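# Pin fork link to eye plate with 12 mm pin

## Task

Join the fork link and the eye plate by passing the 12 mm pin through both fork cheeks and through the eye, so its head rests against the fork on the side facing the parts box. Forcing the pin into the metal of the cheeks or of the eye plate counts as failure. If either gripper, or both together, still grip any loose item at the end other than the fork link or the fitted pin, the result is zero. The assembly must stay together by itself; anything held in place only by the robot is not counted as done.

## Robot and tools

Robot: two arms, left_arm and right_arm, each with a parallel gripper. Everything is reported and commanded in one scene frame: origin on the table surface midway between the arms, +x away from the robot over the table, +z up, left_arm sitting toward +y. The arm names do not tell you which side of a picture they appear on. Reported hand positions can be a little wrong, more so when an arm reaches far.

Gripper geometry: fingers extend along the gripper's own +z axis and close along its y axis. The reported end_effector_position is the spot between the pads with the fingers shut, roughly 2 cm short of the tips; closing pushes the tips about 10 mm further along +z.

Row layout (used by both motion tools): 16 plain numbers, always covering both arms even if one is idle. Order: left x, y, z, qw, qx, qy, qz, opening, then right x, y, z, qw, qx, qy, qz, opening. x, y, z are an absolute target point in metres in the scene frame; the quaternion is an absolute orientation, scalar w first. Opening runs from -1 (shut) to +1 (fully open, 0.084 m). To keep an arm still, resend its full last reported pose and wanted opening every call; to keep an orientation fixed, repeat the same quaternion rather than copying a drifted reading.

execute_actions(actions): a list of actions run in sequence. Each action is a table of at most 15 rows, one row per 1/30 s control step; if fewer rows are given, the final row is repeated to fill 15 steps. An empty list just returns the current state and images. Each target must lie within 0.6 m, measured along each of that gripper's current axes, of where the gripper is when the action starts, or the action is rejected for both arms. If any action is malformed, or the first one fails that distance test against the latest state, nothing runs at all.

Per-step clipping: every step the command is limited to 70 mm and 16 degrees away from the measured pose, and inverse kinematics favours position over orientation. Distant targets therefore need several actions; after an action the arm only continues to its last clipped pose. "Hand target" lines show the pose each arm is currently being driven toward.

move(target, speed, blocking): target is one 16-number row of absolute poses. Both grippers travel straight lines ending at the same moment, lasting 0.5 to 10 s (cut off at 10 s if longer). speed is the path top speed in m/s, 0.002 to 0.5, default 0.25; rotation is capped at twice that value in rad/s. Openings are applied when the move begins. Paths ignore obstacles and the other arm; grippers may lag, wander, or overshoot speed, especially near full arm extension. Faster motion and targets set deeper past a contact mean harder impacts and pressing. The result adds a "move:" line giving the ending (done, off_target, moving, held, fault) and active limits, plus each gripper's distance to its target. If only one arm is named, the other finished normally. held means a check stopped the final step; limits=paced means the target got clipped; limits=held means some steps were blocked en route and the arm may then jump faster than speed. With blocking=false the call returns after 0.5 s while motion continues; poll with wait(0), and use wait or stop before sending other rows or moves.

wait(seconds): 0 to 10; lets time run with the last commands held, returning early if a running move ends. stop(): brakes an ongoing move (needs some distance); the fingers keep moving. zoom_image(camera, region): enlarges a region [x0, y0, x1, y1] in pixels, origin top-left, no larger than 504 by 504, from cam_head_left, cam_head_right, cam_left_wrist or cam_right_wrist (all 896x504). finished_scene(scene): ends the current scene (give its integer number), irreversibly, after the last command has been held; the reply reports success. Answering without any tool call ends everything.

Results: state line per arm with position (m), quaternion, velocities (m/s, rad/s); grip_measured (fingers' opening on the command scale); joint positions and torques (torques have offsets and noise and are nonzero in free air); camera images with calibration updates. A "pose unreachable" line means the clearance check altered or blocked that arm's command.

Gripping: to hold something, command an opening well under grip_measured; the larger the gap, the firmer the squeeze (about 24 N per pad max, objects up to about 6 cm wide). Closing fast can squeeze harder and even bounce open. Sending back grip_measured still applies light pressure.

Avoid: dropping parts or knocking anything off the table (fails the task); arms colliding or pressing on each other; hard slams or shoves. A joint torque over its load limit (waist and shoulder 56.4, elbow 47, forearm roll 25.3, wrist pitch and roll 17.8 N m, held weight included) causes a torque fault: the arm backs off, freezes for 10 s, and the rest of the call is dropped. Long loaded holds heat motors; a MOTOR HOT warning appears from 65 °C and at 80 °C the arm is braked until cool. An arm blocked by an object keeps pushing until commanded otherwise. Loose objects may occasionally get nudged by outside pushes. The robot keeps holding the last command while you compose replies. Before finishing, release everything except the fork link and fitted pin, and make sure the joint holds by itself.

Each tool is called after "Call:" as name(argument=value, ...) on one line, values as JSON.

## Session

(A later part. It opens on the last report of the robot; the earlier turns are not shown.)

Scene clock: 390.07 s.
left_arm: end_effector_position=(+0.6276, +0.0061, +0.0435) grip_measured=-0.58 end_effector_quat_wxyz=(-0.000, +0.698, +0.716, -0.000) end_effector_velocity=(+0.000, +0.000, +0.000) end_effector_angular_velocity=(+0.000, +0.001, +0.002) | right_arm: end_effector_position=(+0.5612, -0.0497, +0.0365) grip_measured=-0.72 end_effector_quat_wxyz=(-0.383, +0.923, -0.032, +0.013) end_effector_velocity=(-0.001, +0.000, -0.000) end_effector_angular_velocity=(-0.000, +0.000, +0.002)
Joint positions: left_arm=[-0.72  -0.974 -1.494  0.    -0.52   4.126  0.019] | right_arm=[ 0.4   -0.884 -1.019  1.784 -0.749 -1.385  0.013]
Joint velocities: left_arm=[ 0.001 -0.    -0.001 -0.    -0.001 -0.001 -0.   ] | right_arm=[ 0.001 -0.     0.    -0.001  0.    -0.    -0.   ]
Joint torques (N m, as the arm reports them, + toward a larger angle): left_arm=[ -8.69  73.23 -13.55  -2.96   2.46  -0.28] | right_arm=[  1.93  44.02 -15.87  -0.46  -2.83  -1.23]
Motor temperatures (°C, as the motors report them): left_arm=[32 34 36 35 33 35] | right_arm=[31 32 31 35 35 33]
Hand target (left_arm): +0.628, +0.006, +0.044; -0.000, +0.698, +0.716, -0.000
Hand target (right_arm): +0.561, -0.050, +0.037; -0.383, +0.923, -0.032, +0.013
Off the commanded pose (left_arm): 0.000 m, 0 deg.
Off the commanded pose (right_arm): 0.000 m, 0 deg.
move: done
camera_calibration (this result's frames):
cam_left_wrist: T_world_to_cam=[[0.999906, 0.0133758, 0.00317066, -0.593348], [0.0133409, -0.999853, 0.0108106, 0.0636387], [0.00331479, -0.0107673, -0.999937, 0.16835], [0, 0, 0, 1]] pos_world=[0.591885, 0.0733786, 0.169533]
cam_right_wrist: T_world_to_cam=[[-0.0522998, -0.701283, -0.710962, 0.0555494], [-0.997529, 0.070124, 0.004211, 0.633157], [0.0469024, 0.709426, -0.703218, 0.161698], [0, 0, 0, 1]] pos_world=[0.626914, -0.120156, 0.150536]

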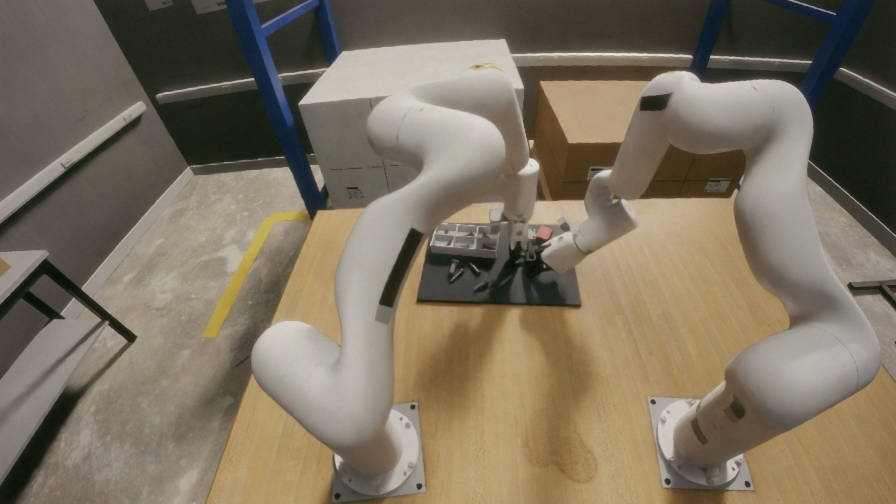

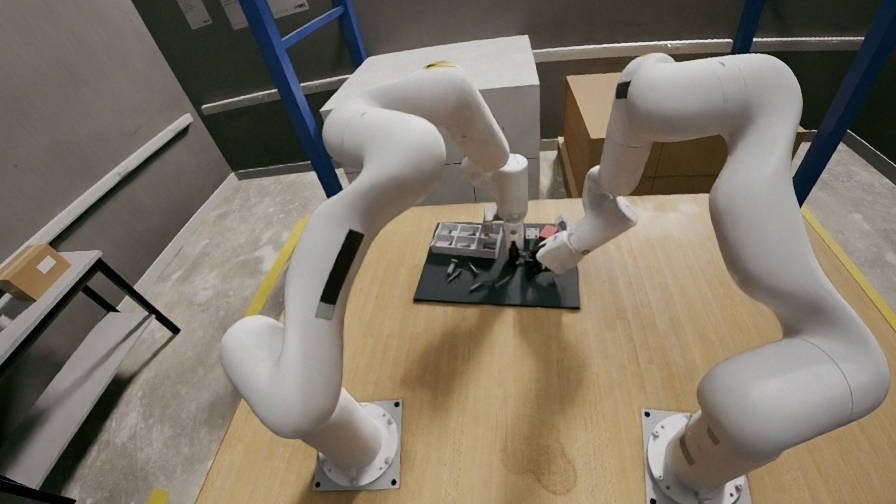

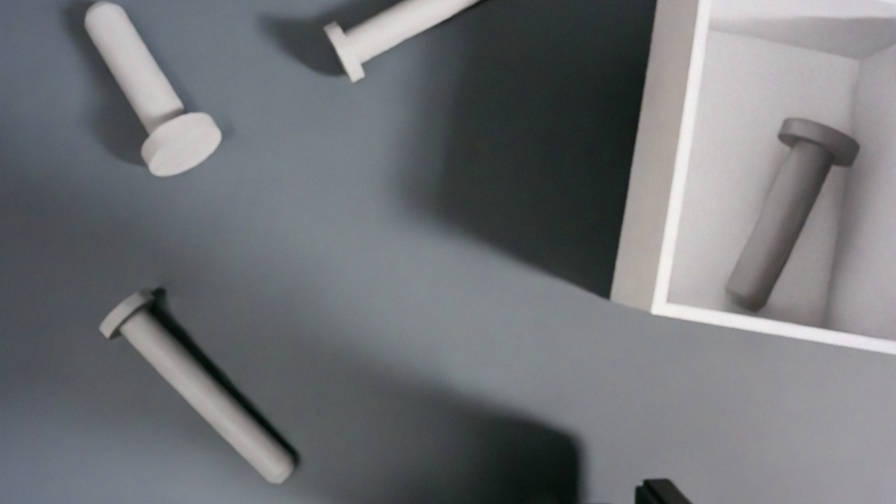

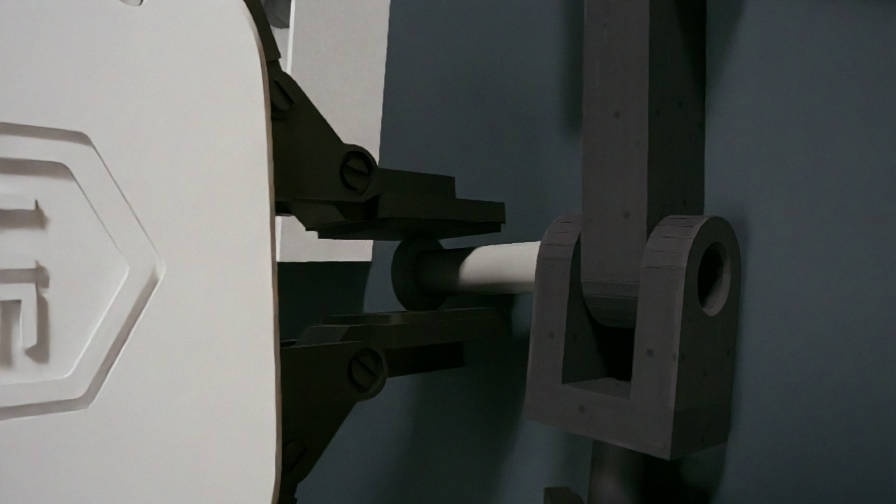

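Call:
move(target=[0.6278,0.014,0.042,0,0.698,0.716,0,-1,0.5612,-0.0497,0.0365,-0.383,0.923,-0.032,0.0134,-0.3], speed=0.01)

Call:
move(target=[0.6278,0.014,0.042,0,0.698,0.716,0,-1,0.5696,-0.10,0.085,-0.383,0.923,-0.032,0.0134,-0.3], speed=0.1)

Call:
move(target=[0.6278,0.014,0.042,0,0.698,0.716,0,-1,0.687,-0.08,0.063,0,0,0.707,0.707,-1], speed=0.3)

Call:
zoom_image(camera="cam_right_wrist", region=[300,150,560,380])

Scene clock: 394.23 s.
left_arm: end_effector_position=(+0.6278, +0.0138, +0.0420) grip_measured=-0.58 end_effector_quat_wxyz=(+0.000, +0.698, +0.716, +0.000) end_effector_velocity=(-0.000, +0.001, -0.001) end_effector_angular_velocity=(+0.000, -0.000, -0.001) | right_arm: end_effector_position=(+0.5614, -0.0495, +0.0368) grip_measured=-0.32 end_effector_quat_wxyz=(-0.383, +0.923, -0.032, +0.014) end_effector_velocity=(-0.001, +0.001, -0.000) end_effector_angular_velocity=(-0.001, +0.001, +0.003)
Joint positions: left_arm=[-0.71  -0.969 -1.479  0.    -0.511  4.136  0.019] | right_arm=[ 0.4   -0.884 -1.019  1.784 -0.75  -1.385  0.03 ]
Joint velocities: left_arm=[0.001 0.001 0.003 0.    0.003 0.003 0.   ] | right_arm=[ 0.002 -0.     0.001 -0.002  0.001  0.001 -0.   ]
Joint torques (N m, as the arm reports them, + toward a larger angle): left_arm=[ 7.03 71.18 -9.89 -0.5   0.36 -0.22] | right_arm=[ 0.35 33.64 -5.59 -1.63  0.92 -0.23]
Motor temperatures (°C, as the motors report them): left_arm=[32 34 36 35 33 35] | right_arm=[31 32 31 35 35 33]
Hand target (left_arm): +0.628, +0.014, +0.042; +0.000, +0.698, +0.716, +0.000
Hand target (right_arm): +0.561, -0.050, +0.037; -0.383, +0.923, -0.032, +0.013
Off the commanded pose (left_arm): 0.000 m, 0 deg.
Off the commanded pose (right_arm): 0.000 m, 0 deg.
move: done
camera_calibration (this result's frames):
cam_left_wrist: T_world_to_cam=[[0.999905, 0.0133662, 0.00338951, -0.593645], [0.0133284, -0.999851, 0.0109302, 0.0713494], [0.0035351, -0.010884, -0.999935, 0.166844], [0, 0, 0, 1]] pos_world=[0.592048, 0.0810895, 0.168065]
cam_right_wrist: T_world_to_cam=[[-0.0519426, -0.700819, -0.711445, 0.0557136], [-0.997534, 0.0700894, 0.00378736, 0.63339], [0.0472105, 0.709887, -0.702732, 0.16159], [0, 0, 0, 1]] pos_world=[0.627093, -0.12006, 0.150793]

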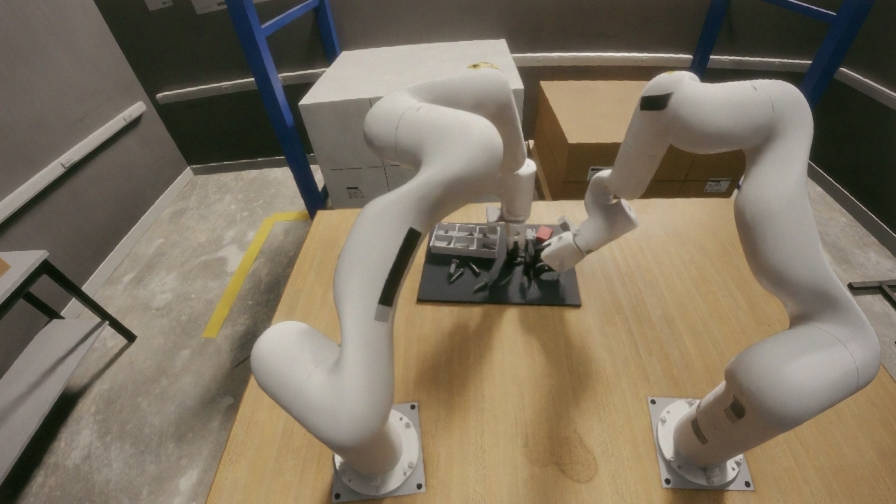

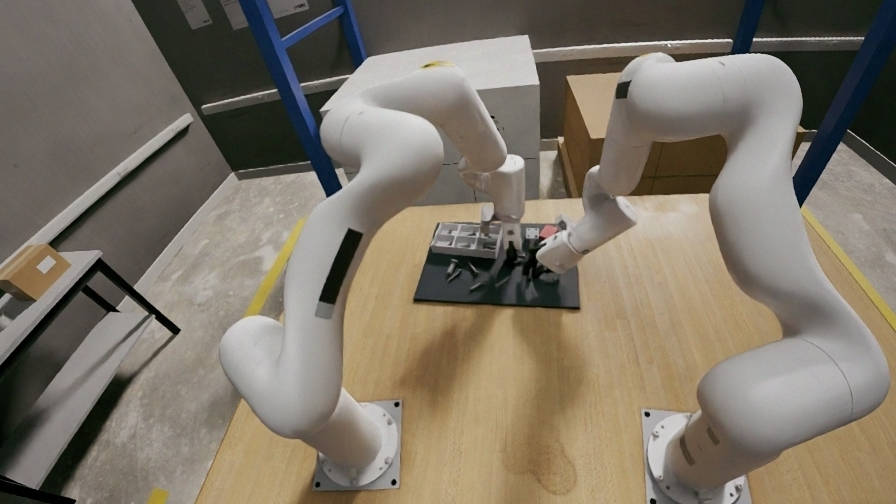

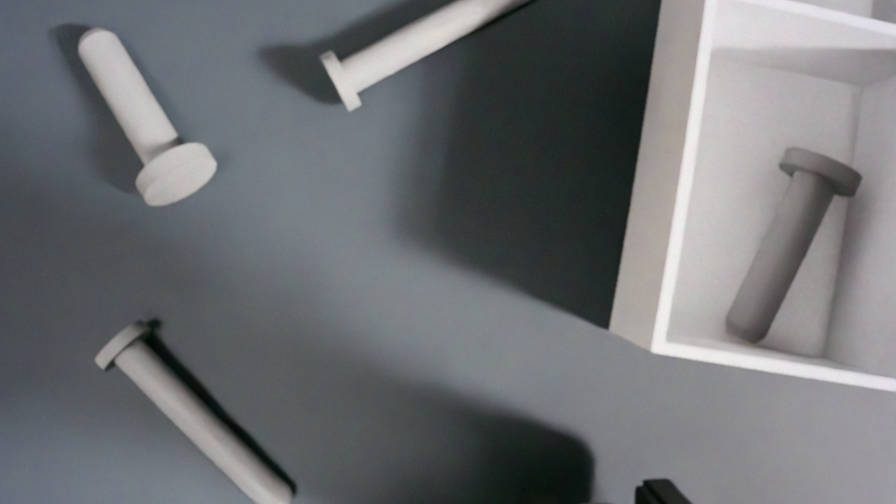

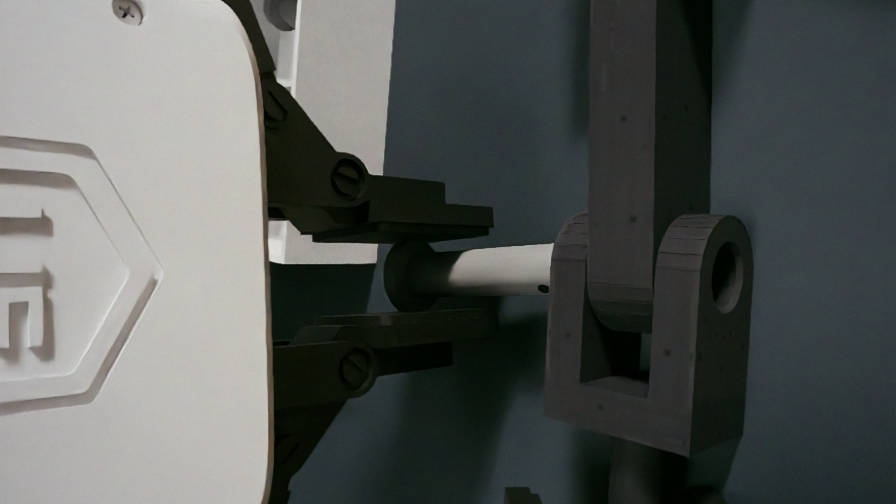

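Scene clock: 395.40 s.
left_arm: end_effector_position=(+0.6278, +0.0140, +0.0420) grip_measured=-0.58 end_effector_quat_wxyz=(+0.000, +0.698, +0.716, +0.000) end_effector_velocity=(+0.000, -0.000, +0.000) end_effector_angular_velocity=(-0.000, -0.000, +0.000) | right_arm: end_effector_position=(+0.5697, -0.0996, +0.0849) grip_measured=-0.32 end_effector_quat_wxyz=(-0.383, +0.923, -0.032, +0.013) end_effector_velocity=(+0.000, -0.001, +0.002) end_effector_angular_velocity=(+0.000, +0.000, +0.000)
Joint positions: left_arm=[-0.71  -0.969 -1.479  0.    -0.51   4.136  0.019] | right_arm=[ 0.3   -0.769 -0.973  1.61  -0.758 -1.281  0.03 ]
Joint velocities: left_arm=[ 0.  0.  0. -0.  0.  0. -0.] | right_arm=[-0.002  0.003 -0.    -0.006 -0.001  0.005 -0.   ]
Joint torques (N m, as the arm reports them, + toward a larger angle): left_arm=[ 6.21 71.25 -9.78 -0.56  0.27 -0.26] | right_arm=[ 1.09 36.89 -9.3  -1.91 -0.34 -0.53]
Motor temperatures (°C, as the motors report them): left_arm=[32 34 36 35 33 35] | right_arm=[31 32 31 35 35 33]
Hand target (left_arm): +0.628, +0.014, +0.042; +0.000, +0.698, +0.716, +0.000
Hand target (right_arm): +0.570, -0.100, +0.085; -0.383, +0.923, -0.032, +0.013
Off the commanded pose (left_arm): 0.000 m, 0 deg.
Off the commanded pose (right_arm): 0.000 m, 0 deg.
move: done
camera_calibration (this result's frames):
cam_left_wrist: T_world_to_cam=[[0.999905, 0.0133405, 0.00336306, -0.593662], [0.0133029, -0.999852, 0.0109474, 0.0715253], [0.0035086, -0.0109016, -0.999934, 0.166834], [0, 0, 0, 1]] pos_world=[0.592069, 0.0812532, 0.168037]
cam_right_wrist: T_world_to_cam=[[-0.0524494, -0.700843, -0.711385, 0.0555529], [-0.997519, 0.0702707, 0.00431617, 0.644905], [0.0469645, 0.709846, -0.70279, 0.230673], [0, 0, 0, 1]] pos_world=[0.635385, -0.170126, 0.19885]

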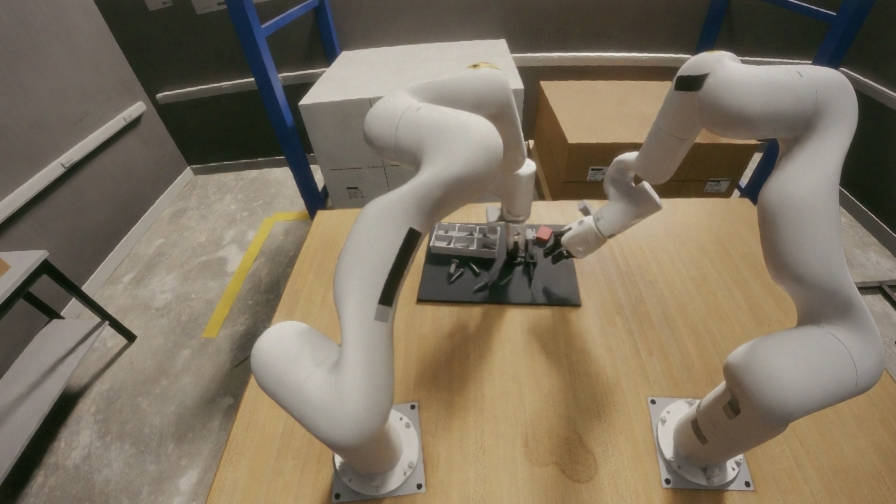

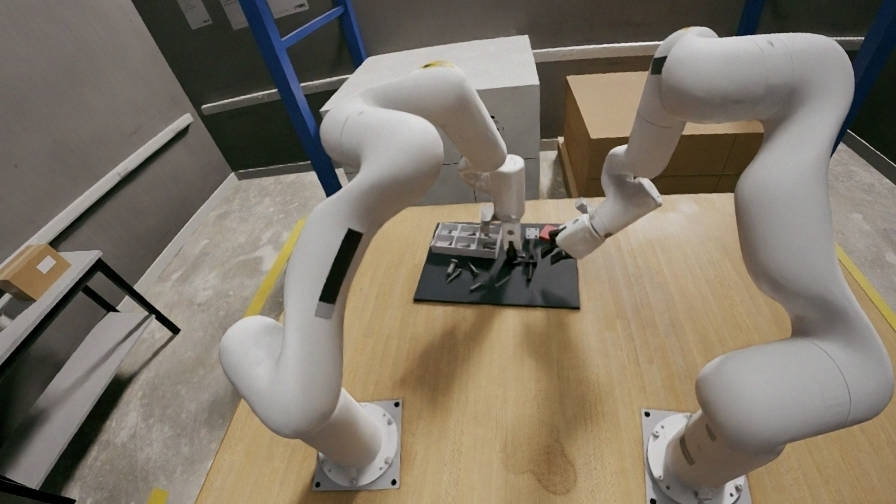

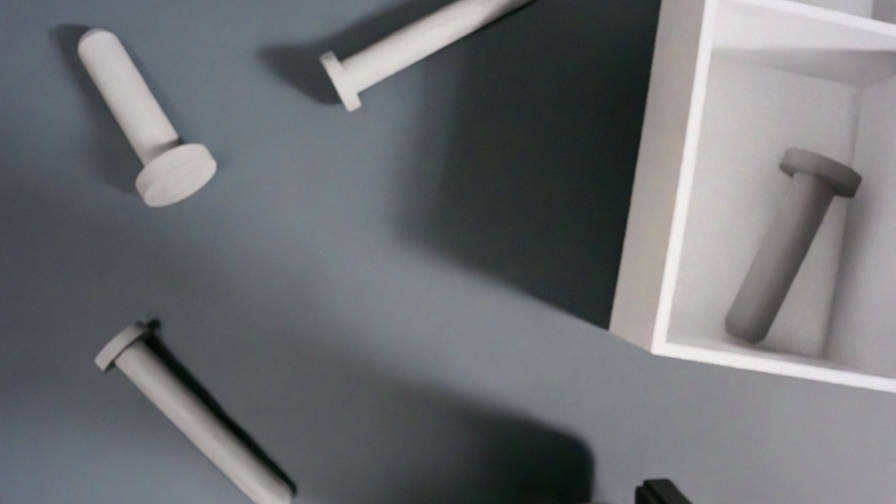

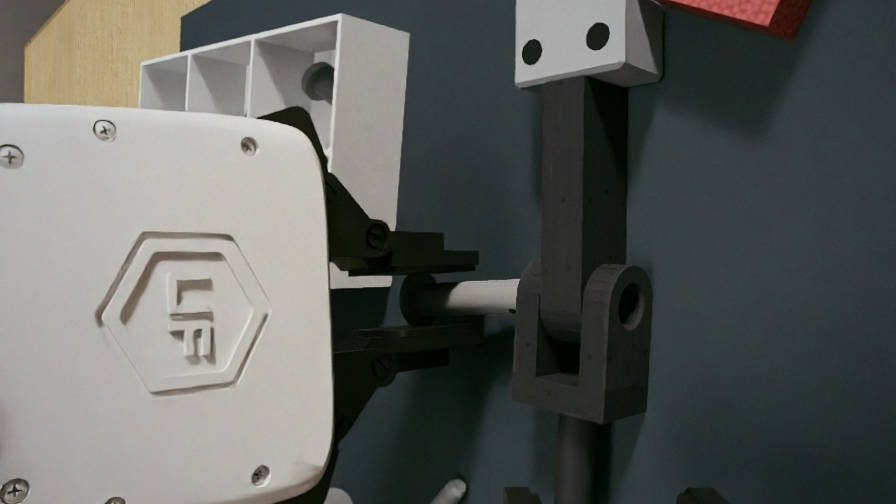

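Scene clock: 401.13 s.
left_arm: end_effector_position=(+0.6278, +0.0140, +0.0420) grip_measured=-0.58 end_effector_quat_wxyz=(-0.000, +0.698, +0.716, +0.000) end_effector_velocity=(+0.000, +0.000, -0.000) end_effector_angular_velocity=(-0.000, +0.001, +0.002) | right_arm: end_effector_position=(+0.6873, -0.0794, +0.0626) grip_measured=-1.00 end_effector_quat_wxyz=(-0.001, -0.001, +0.707, +0.707) end_effector_velocity=(-0.001, +0.000, -0.001) end_effector_angular_velocity=(-0.001, +0.010, -0.003)
Joint positions: left_arm=[-0.71  -0.969 -1.479  0.    -0.51   4.136  0.019] | right_arm=[ 0.183 -1.371 -1.607  1.627 -1.558  1.807  0.   ]
Joint velocities: left_arm=[ 0.001 -0.001 -0.    -0.001  0.    -0.    -0.   ] | right_arm=[ 0.    -0.     0.003  0.003  0.001  0.006  0.   ]
Joint torques (N m, as the arm reports them, + toward a larger angle): left_arm=[  6.89  72.89 -10.07  -0.66   0.35  -0.28] | right_arm=[  0.16  46.05 -10.77  -1.9   -0.63  -0.19]
Motor temperatures (°C, as the motors report them): left_arm=[32 34 36 35 33 35] | right_arm=[31 32 31 35 35 33]
Hand target (left_arm): +0.628, +0.014, +0.042; +0.000, +0.698, +0.716, -0.000
Hand target (right_arm): +0.687, -0.079, +0.063; -0.001, -0.000, +0.707, +0.707
Off the commanded pose (left_arm): 0.000 m, 0 deg.
Off the commanded pose (right_arm): 0.001 m, 0 deg.
move: done
camera_calibration (this result's frames):
cam_left_wrist: T_world_to_cam=[[0.999905, 0.0133405, 0.00336252, -0.593663], [0.013303, -0.999852, 0.0109476, 0.0715258], [0.00350807, -0.0109018, -0.999934, 0.166835], [0, 0, 0, 1]] pos_world=[0.59207, 0.0812538, 0.168037]
cam_right_wrist: T_world_to_cam=[[0.0040085, 0.0036856, 0.999985, -0.029954], [0.999992, -0.000692033, -0.00400597, -0.617079], [0.000677259, 0.999993, -0.00368834, 0.206301], [0, 0, 0, 1]] pos_world=[0.617054, -0.206617, 0.0282425]

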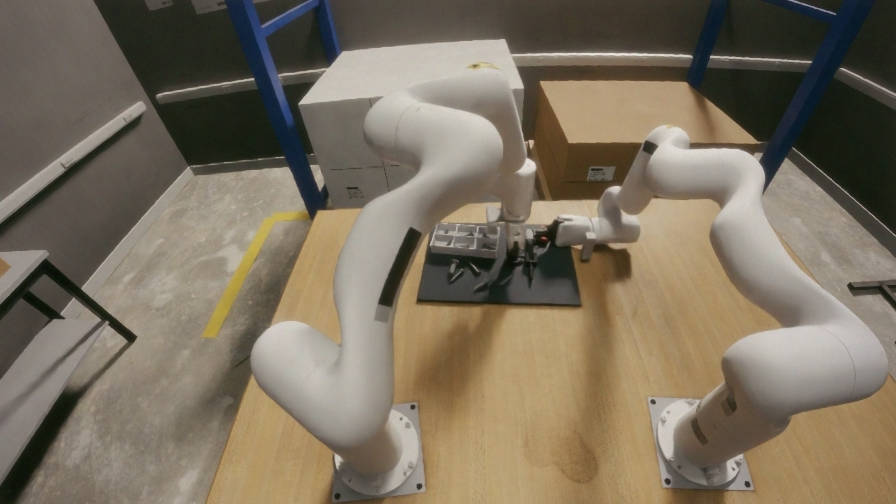

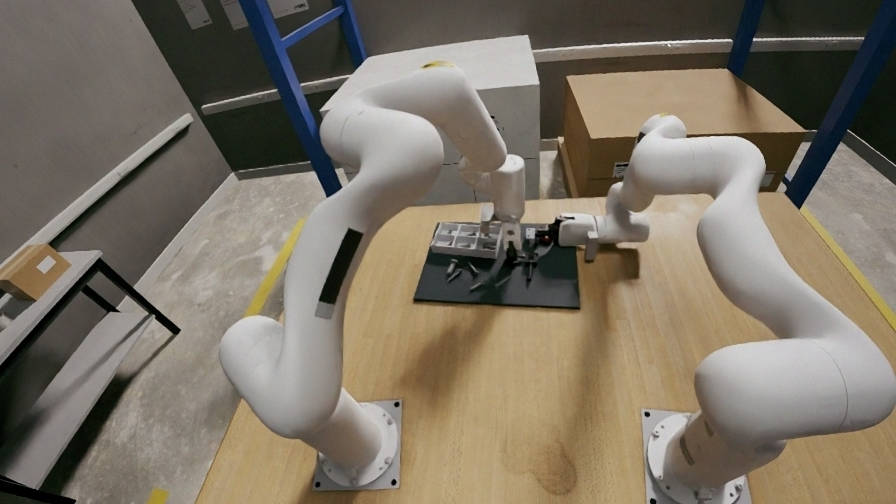

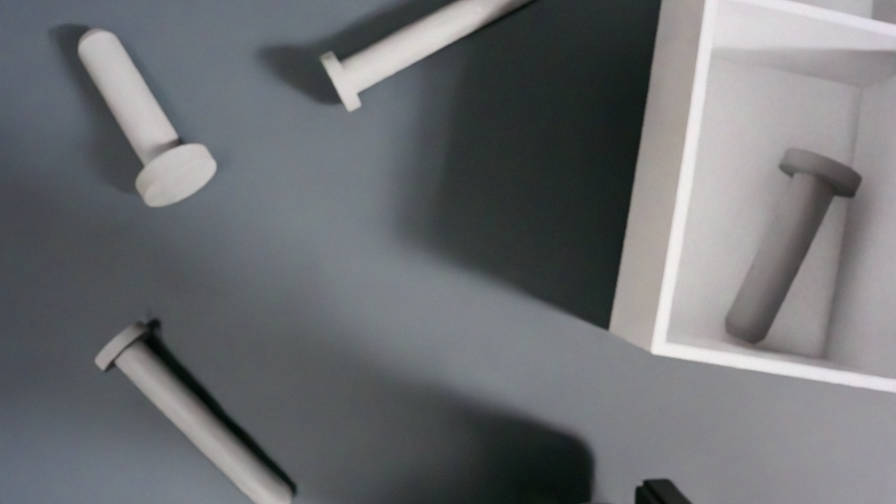

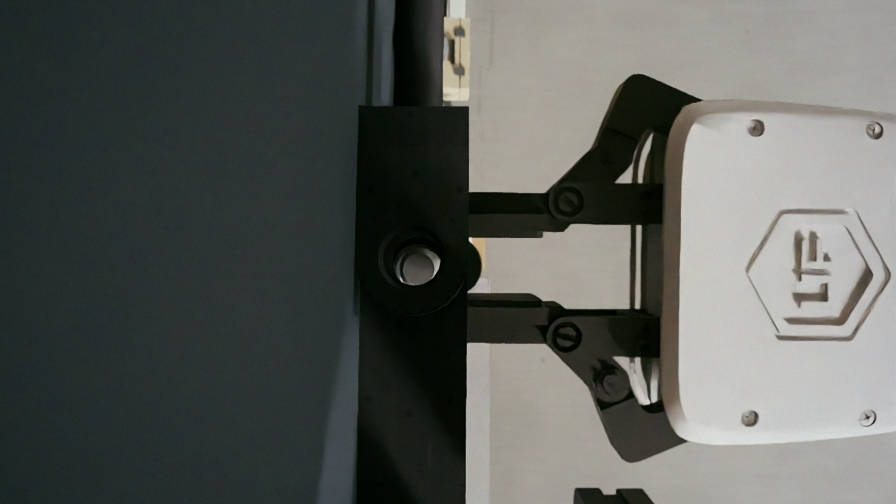

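Region (300, 150, 560, 380) of cam_right_wrist's 896x504 image, scaled by 1.938, with more detail than that image has; it fills the top 446 rows of this view, and the rest is white.

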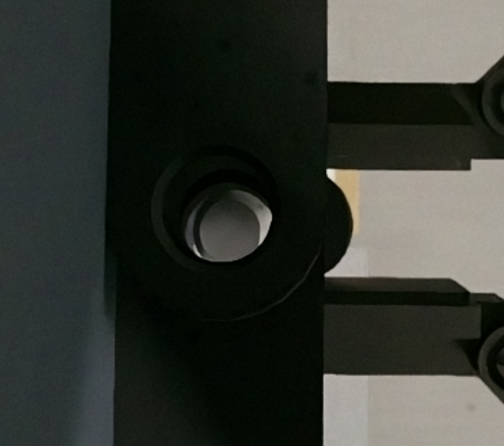

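Call:
move(target=[0.6278,0.012,0.037,0,0.698,0.716,0,-1,0.687,-0.08,0.063,0,0,0.707,0.707,-1], speed=0.004)

Call:
zoom_image(camera="cam_right_wrist", region=[300,150,560,380])

Scene clock: 404.60 s.
left_arm: end_effector_position=(+0.6278, +0.0120, +0.0371) grip_measured=-0.58 end_effector_quat_wxyz=(-0.000, +0.698, +0.716, +0.000) end_effector_velocity=(-0.000, +0.000, -0.001) end_effector_angular_velocity=(+0.000, +0.001, +0.001) | right_arm: end_effector_position=(+0.6870, -0.0800, +0.0630) grip_measured=-1.00 end_effector_quat_wxyz=(-0.000, -0.000, +0.707, +0.707) end_effector_velocity=(+0.000, -0.000, -0.001) end_effector_angular_velocity=(+0.000, +0.001, -0.002)
Joint positions: left_arm=[-0.712 -0.979 -1.485  0.    -0.506  4.134  0.019] | right_arm=[ 0.182 -1.368 -1.603  1.628 -1.557  1.805  0.   ]
Joint velocities: left_arm=[ 0.    -0.002 -0.001 -0.001  0.    -0.     0.   ] | right_arm=[-0.    -0.001 -0.001  0.002  0.    -0.     0.   ]
Joint torques (N m, as the arm reports them, + toward a larger angle): left_arm=[ 6.68 72.02 -9.83 -0.41  0.28 -0.21] | right_arm=[ -2.58  46.47 -10.75  -1.66  -1.15   0.16]
Motor temperatures (°C, as the motors report them): left_arm=[32 34 36 35 33 35] | right_arm=[31 32 31 35 35 33]
Hand target (left_arm): +0.628, +0.012, +0.037; -0.000, +0.698, +0.716, +0.000
Hand target (right_arm): +0.687, -0.080, +0.063; -0.000, +0.000, +0.707, +0.707
Off the commanded pose (left_arm): 0.000 m, 0 deg.
Off the commanded pose (right_arm): 0.000 m, 0 deg.
move: done
camera_calibration (this result's frames):
cam_left_wrist: T_world_to_cam=[[0.999905, 0.0133434, 0.00335346, -0.593628], [0.013306, -0.999852, 0.0109337, 0.0696036], [0.00349886, -0.0108881, -0.999935, 0.16188], [0, 0, 0, 1]] pos_world=[0.59208, 0.0792769, 0.163099]
cam_right_wrist: T_world_to_cam=[[0.00371752, 0.00419383, 0.999984, -0.0301111], [0.99999, -0.00255697, -0.00370682, -0.616954], [0.00254138, 0.999988, -0.00420329, 0.205602], [0, 0, 0, 1]] pos_world=[0.616537, -0.207051, 0.0286879]

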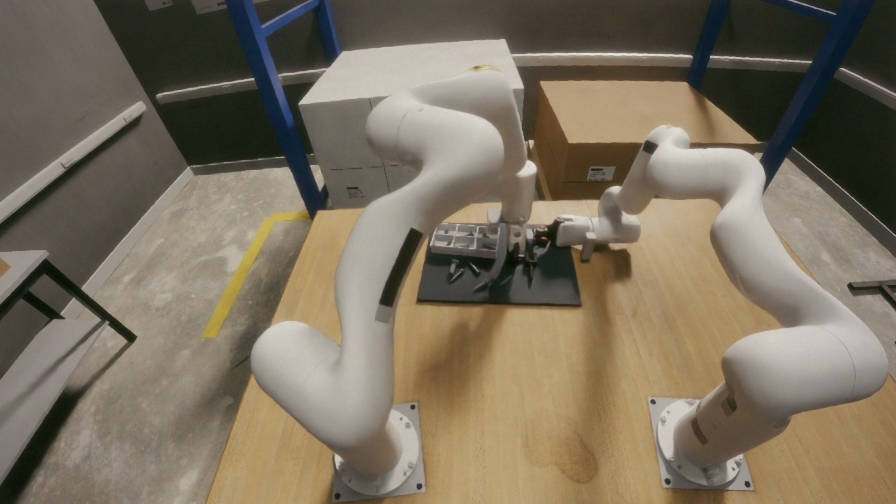

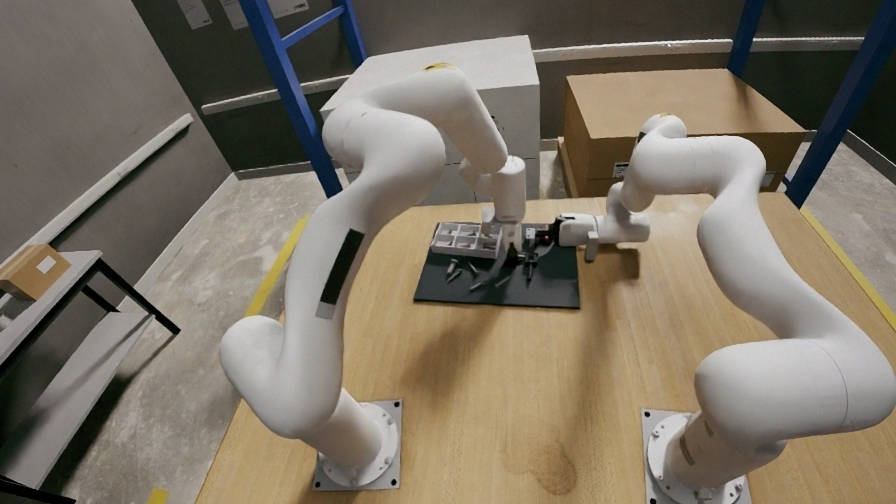

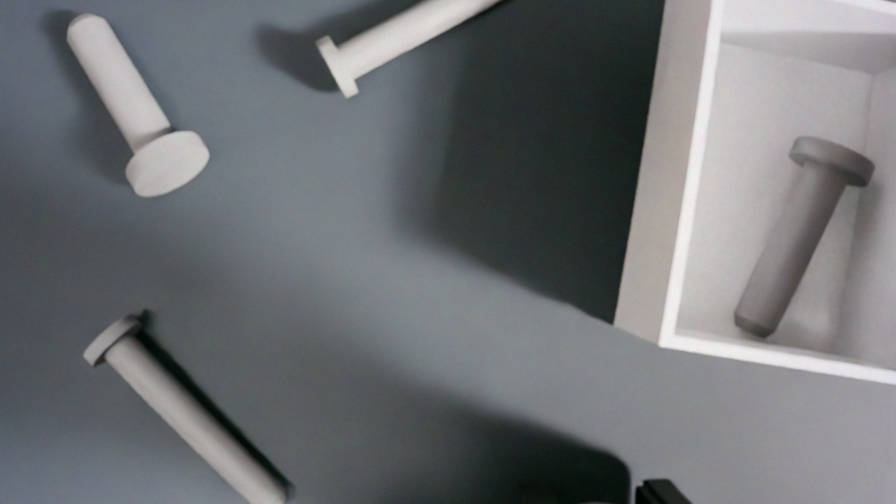

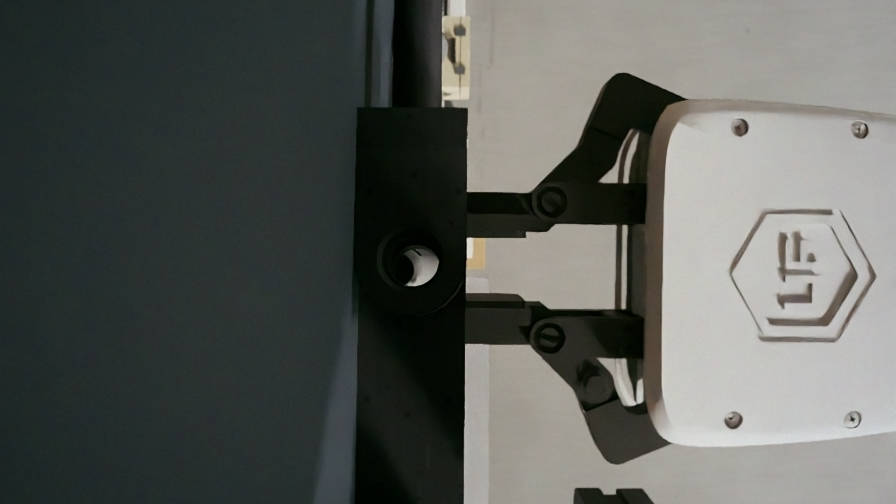

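Region (300, 150, 560, 380) of cam_right_wrist's 896x504 image, scaled by 1.938, with more detail than that image has; it fills the top 446 rows of this view, and the rest is white.

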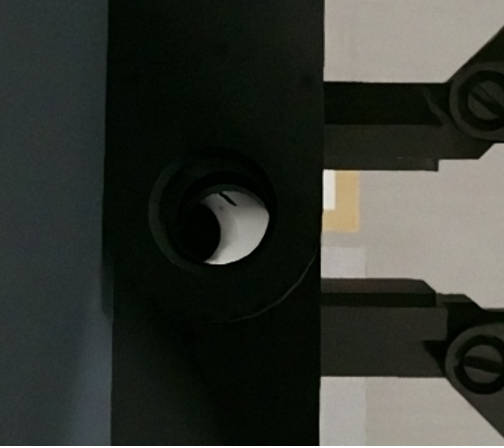

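Call:
move(target=[0.6278,0.013,0.042,0,0.698,0.716,0,-1,0.687,-0.08,0.063,0,0,0.707,0.707,-1], speed=0.005)

Call:
move(target=[0.6275,0.007,0.042,0,0.698,0.716,0,-1,0.687,-0.08,0.063,0,0,0.707,0.707,-1], speed=0.003)

Call:
zoom_image(camera="cam_right_wrist", region=[300,150,560,380])

Scene clock: 407.60 s.
left_arm: end_effector_position=(+0.6278, +0.0130, +0.0419) grip_measured=-0.58 end_effector_quat_wxyz=(+0.000, +0.698, +0.716, -0.000) end_effector_velocity=(-0.000, -0.000, +0.001) end_effector_angular_velocity=(-0.000, +0.000, +0.000) | right_arm: end_effector_position=(+0.6870, -0.0800, +0.0630) grip_measured=-1.00 end_effector_quat_wxyz=(+0.000, +0.000, +0.707, +0.707) end_effector_velocity=(-0.000, +0.001, -0.000) end_effector_angular_velocity=(+0.000, +0.001, -0.000)
Joint positions: left_arm=[-0.711 -0.97  -1.481 -0.    -0.511  4.135  0.019] | right_arm=[ 0.182 -1.368 -1.603  1.628 -1.557  1.805  0.   ]
Joint velocities: left_arm=[-0.     0.002  0.001 -0.001 -0.001  0.     0.   ] | right_arm=[ 0.001 -0.001 -0.     0.001  0.     0.     0.   ]
Joint torques (N m, as the arm reports them, + toward a larger angle): left_arm=[ 6.22 71.46 -9.78 -0.69  0.36 -0.31] | right_arm=[ -0.53  45.64 -11.56  -1.53  -0.9   -0.26]
Motor temperatures (°C, as the motors report them): left_arm=[32 34 36 35 33 35] | right_arm=[31 32 31 35 35 33]
Hand target (left_arm): +0.628, +0.013, +0.042; +0.000, +0.698, +0.716, -0.000
Hand target (right_arm): +0.687, -0.080, +0.063; -0.000, +0.000, +0.707, +0.707
Off the commanded pose (left_arm): 0.000 m, 0 deg.
Off the commanded pose (right_arm): 0.000 m, 0 deg.
move: done
camera_calibration (this result's frames):
cam_left_wrist: T_world_to_cam=[[0.999905, 0.013336, 0.00337347, -0.593645], [0.0132983, -0.999851, 0.0109657, 0.070511], [0.00351921, -0.0109198, -0.999934, 0.166739], [0, 0, 0, 1]] pos_world=[0.592064, 0.0802381, 0.167957]
cam_right_wrist: T_world_to_cam=[[0.00370093, 0.00420561, 0.999984, -0.0301022], [0.99999, -0.0025796, -0.0036901, -0.616953], [0.00256404, 0.999988, -0.00421512, 0.205595], [0, 0, 0, 1]] pos_world=[0.616531, -0.207057, 0.0286917]

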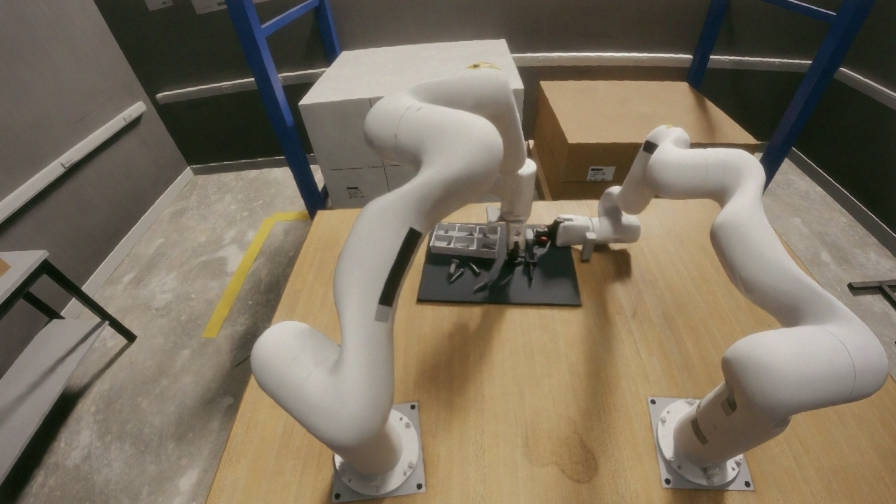

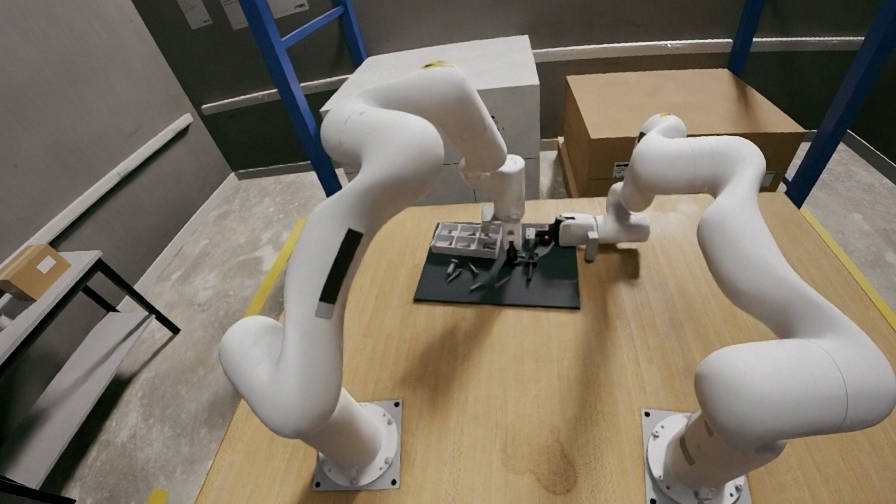

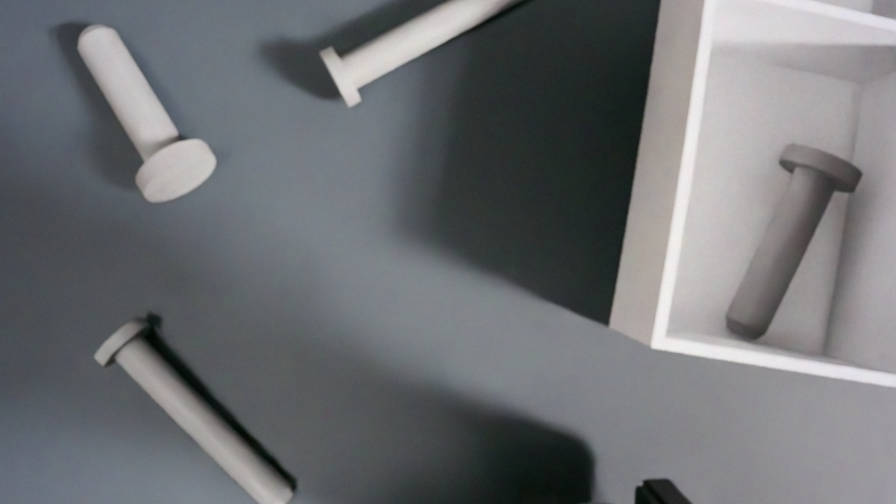

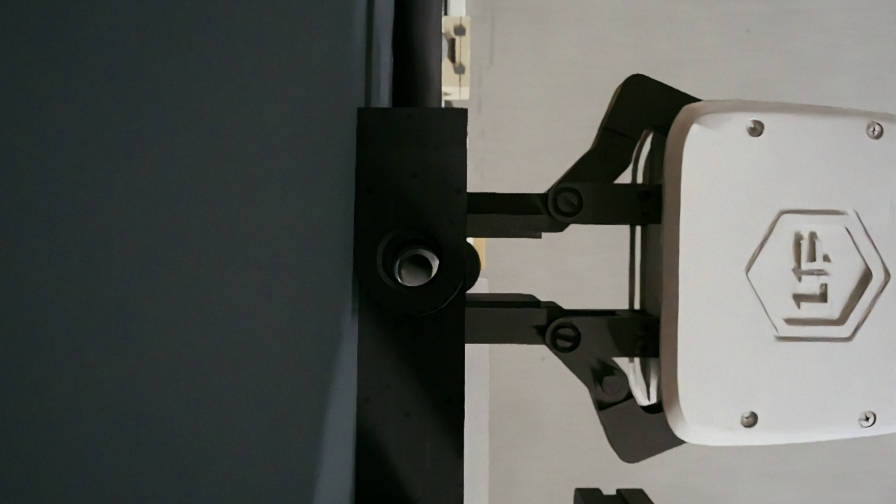

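Scene clock: 409.80 s.
left_arm: end_effector_position=(+0.6275, +0.0070, +0.0420) grip_measured=-0.58 end_effector_quat_wxyz=(+0.000, +0.698, +0.716, +0.000) end_effector_velocity=(+0.000, -0.000, +0.000) end_effector_angular_velocity=(+0.001, +0.000, -0.001) | right_arm: end_effector_position=(+0.6870, -0.0800, +0.0630) grip_measured=-1.00 end_effector_quat_wxyz=(+0.000, +0.000, +0.707, +0.707) end_effector_velocity=(+0.000, -0.001, -0.000) end_effector_angular_velocity=(-0.000, +0.001, -0.001)
Joint positions: left_arm=[-0.719 -0.975 -1.492 -0.    -0.517  4.127  0.019] | right_arm=[ 0.182 -1.368 -1.603  1.628 -1.557  1.805  0.   ]
Joint velocities: left_arm=[-0.    -0.001 -0.001  0.001 -0.001 -0.001 -0.   ] | right_arm=[-0.001  0.     0.    -0.    -0.     0.001  0.   ]
Joint torques (N m, as the arm reports them, + toward a larger angle): left_arm=[ 5.58 71.36 -9.89 -0.61  0.21 -0.26] | right_arm=[ -0.88  47.68 -11.21   0.17  -1.16  -0.21]
Motor temperatures (°C, as the motors report them): left_arm=[32 34 36 35 33 35] | right_arm=[31 32 31 35 35 33]
Hand target (left_arm): +0.628, +0.007, +0.042; -0.000, +0.698, +0.716, -0.000
Hand target (right_arm): +0.687, -0.080, +0.063; +0.000, -0.000, +0.707, +0.707
Off the commanded pose (left_arm): 0.000 m, 0 deg.
Off the commanded pose (right_arm): 0.000 m, 0 deg.
move: done
camera_calibration (this result's frames):
cam_left_wrist: T_world_to_cam=[[0.999905, 0.0133124, 0.00346084, -0.593317], [0.0132735, -0.999851, 0.0110405, 0.0645443], [0.0036073, -0.0109935, -0.999933, 0.166721], [0, 0, 0, 1]] pos_world=[0.591802, 0.074266, 0.168051]
cam_right_wrist: T_world_to_cam=[[0.00370073, 0.00420587, 0.999984, -0.0301019], [0.99999, -0.00257959, -0.0036899, -0.616953], [0.00256403, 0.999988, -0.00421538, 0.205595], [0, 0, 0, 1]] pos_world=[0.616531, -0.207057, 0.0286916]

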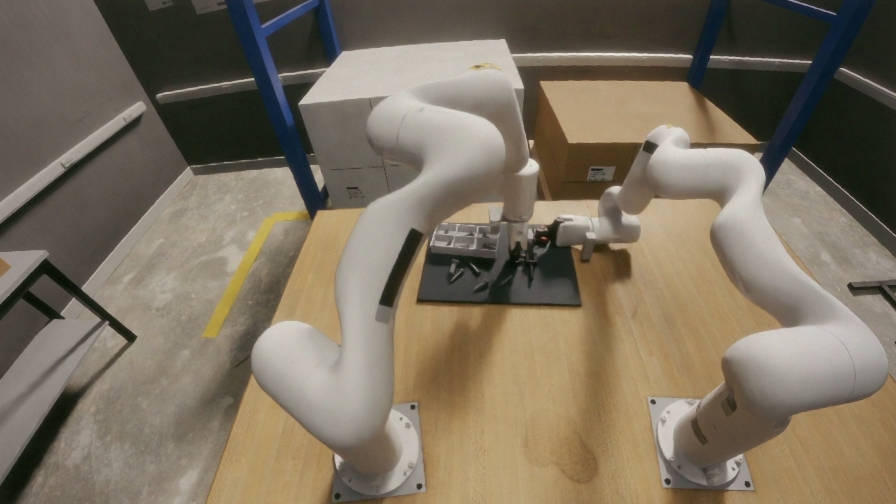

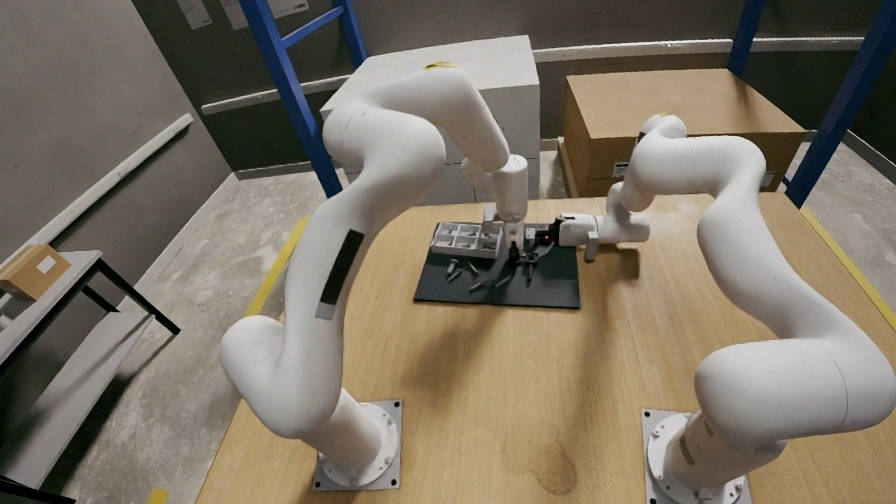

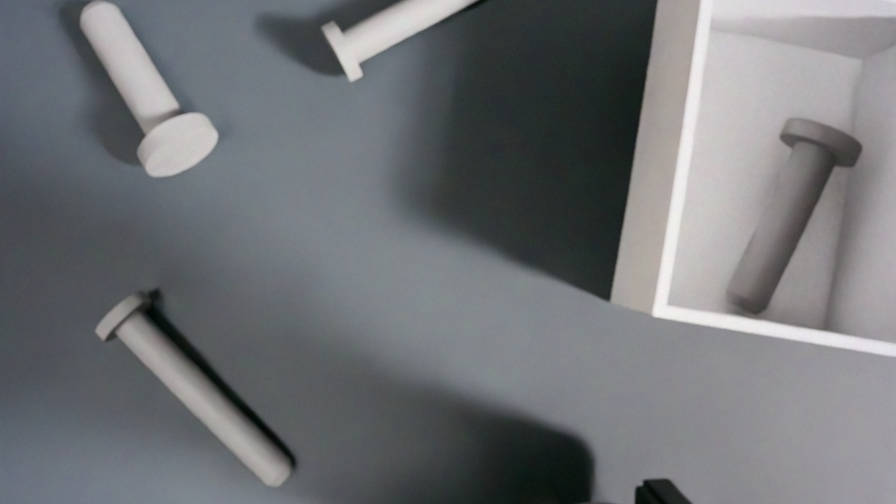

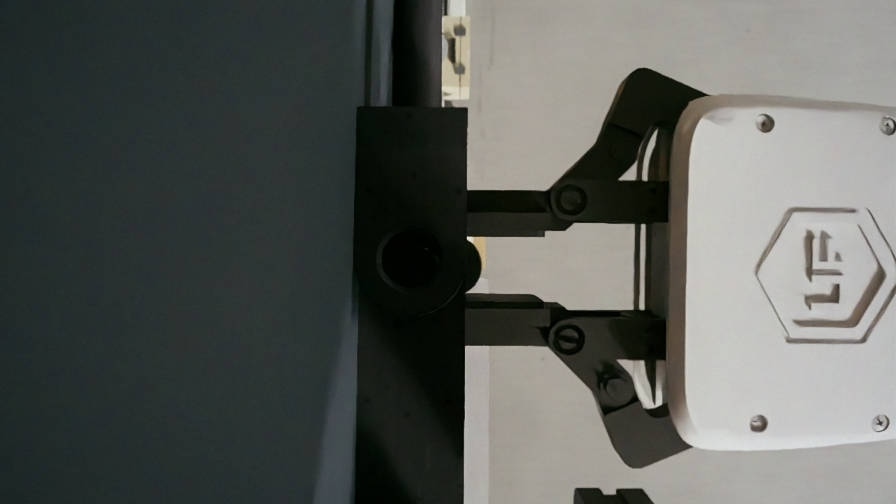

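Region (300, 150, 560, 380) of cam_right_wrist's 896x504 image, scaled by 1.938, with more detail than that image has; it fills the top 446 rows of this view, and the rest is white.

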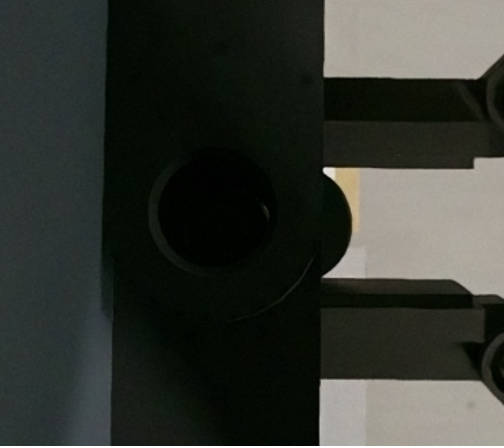

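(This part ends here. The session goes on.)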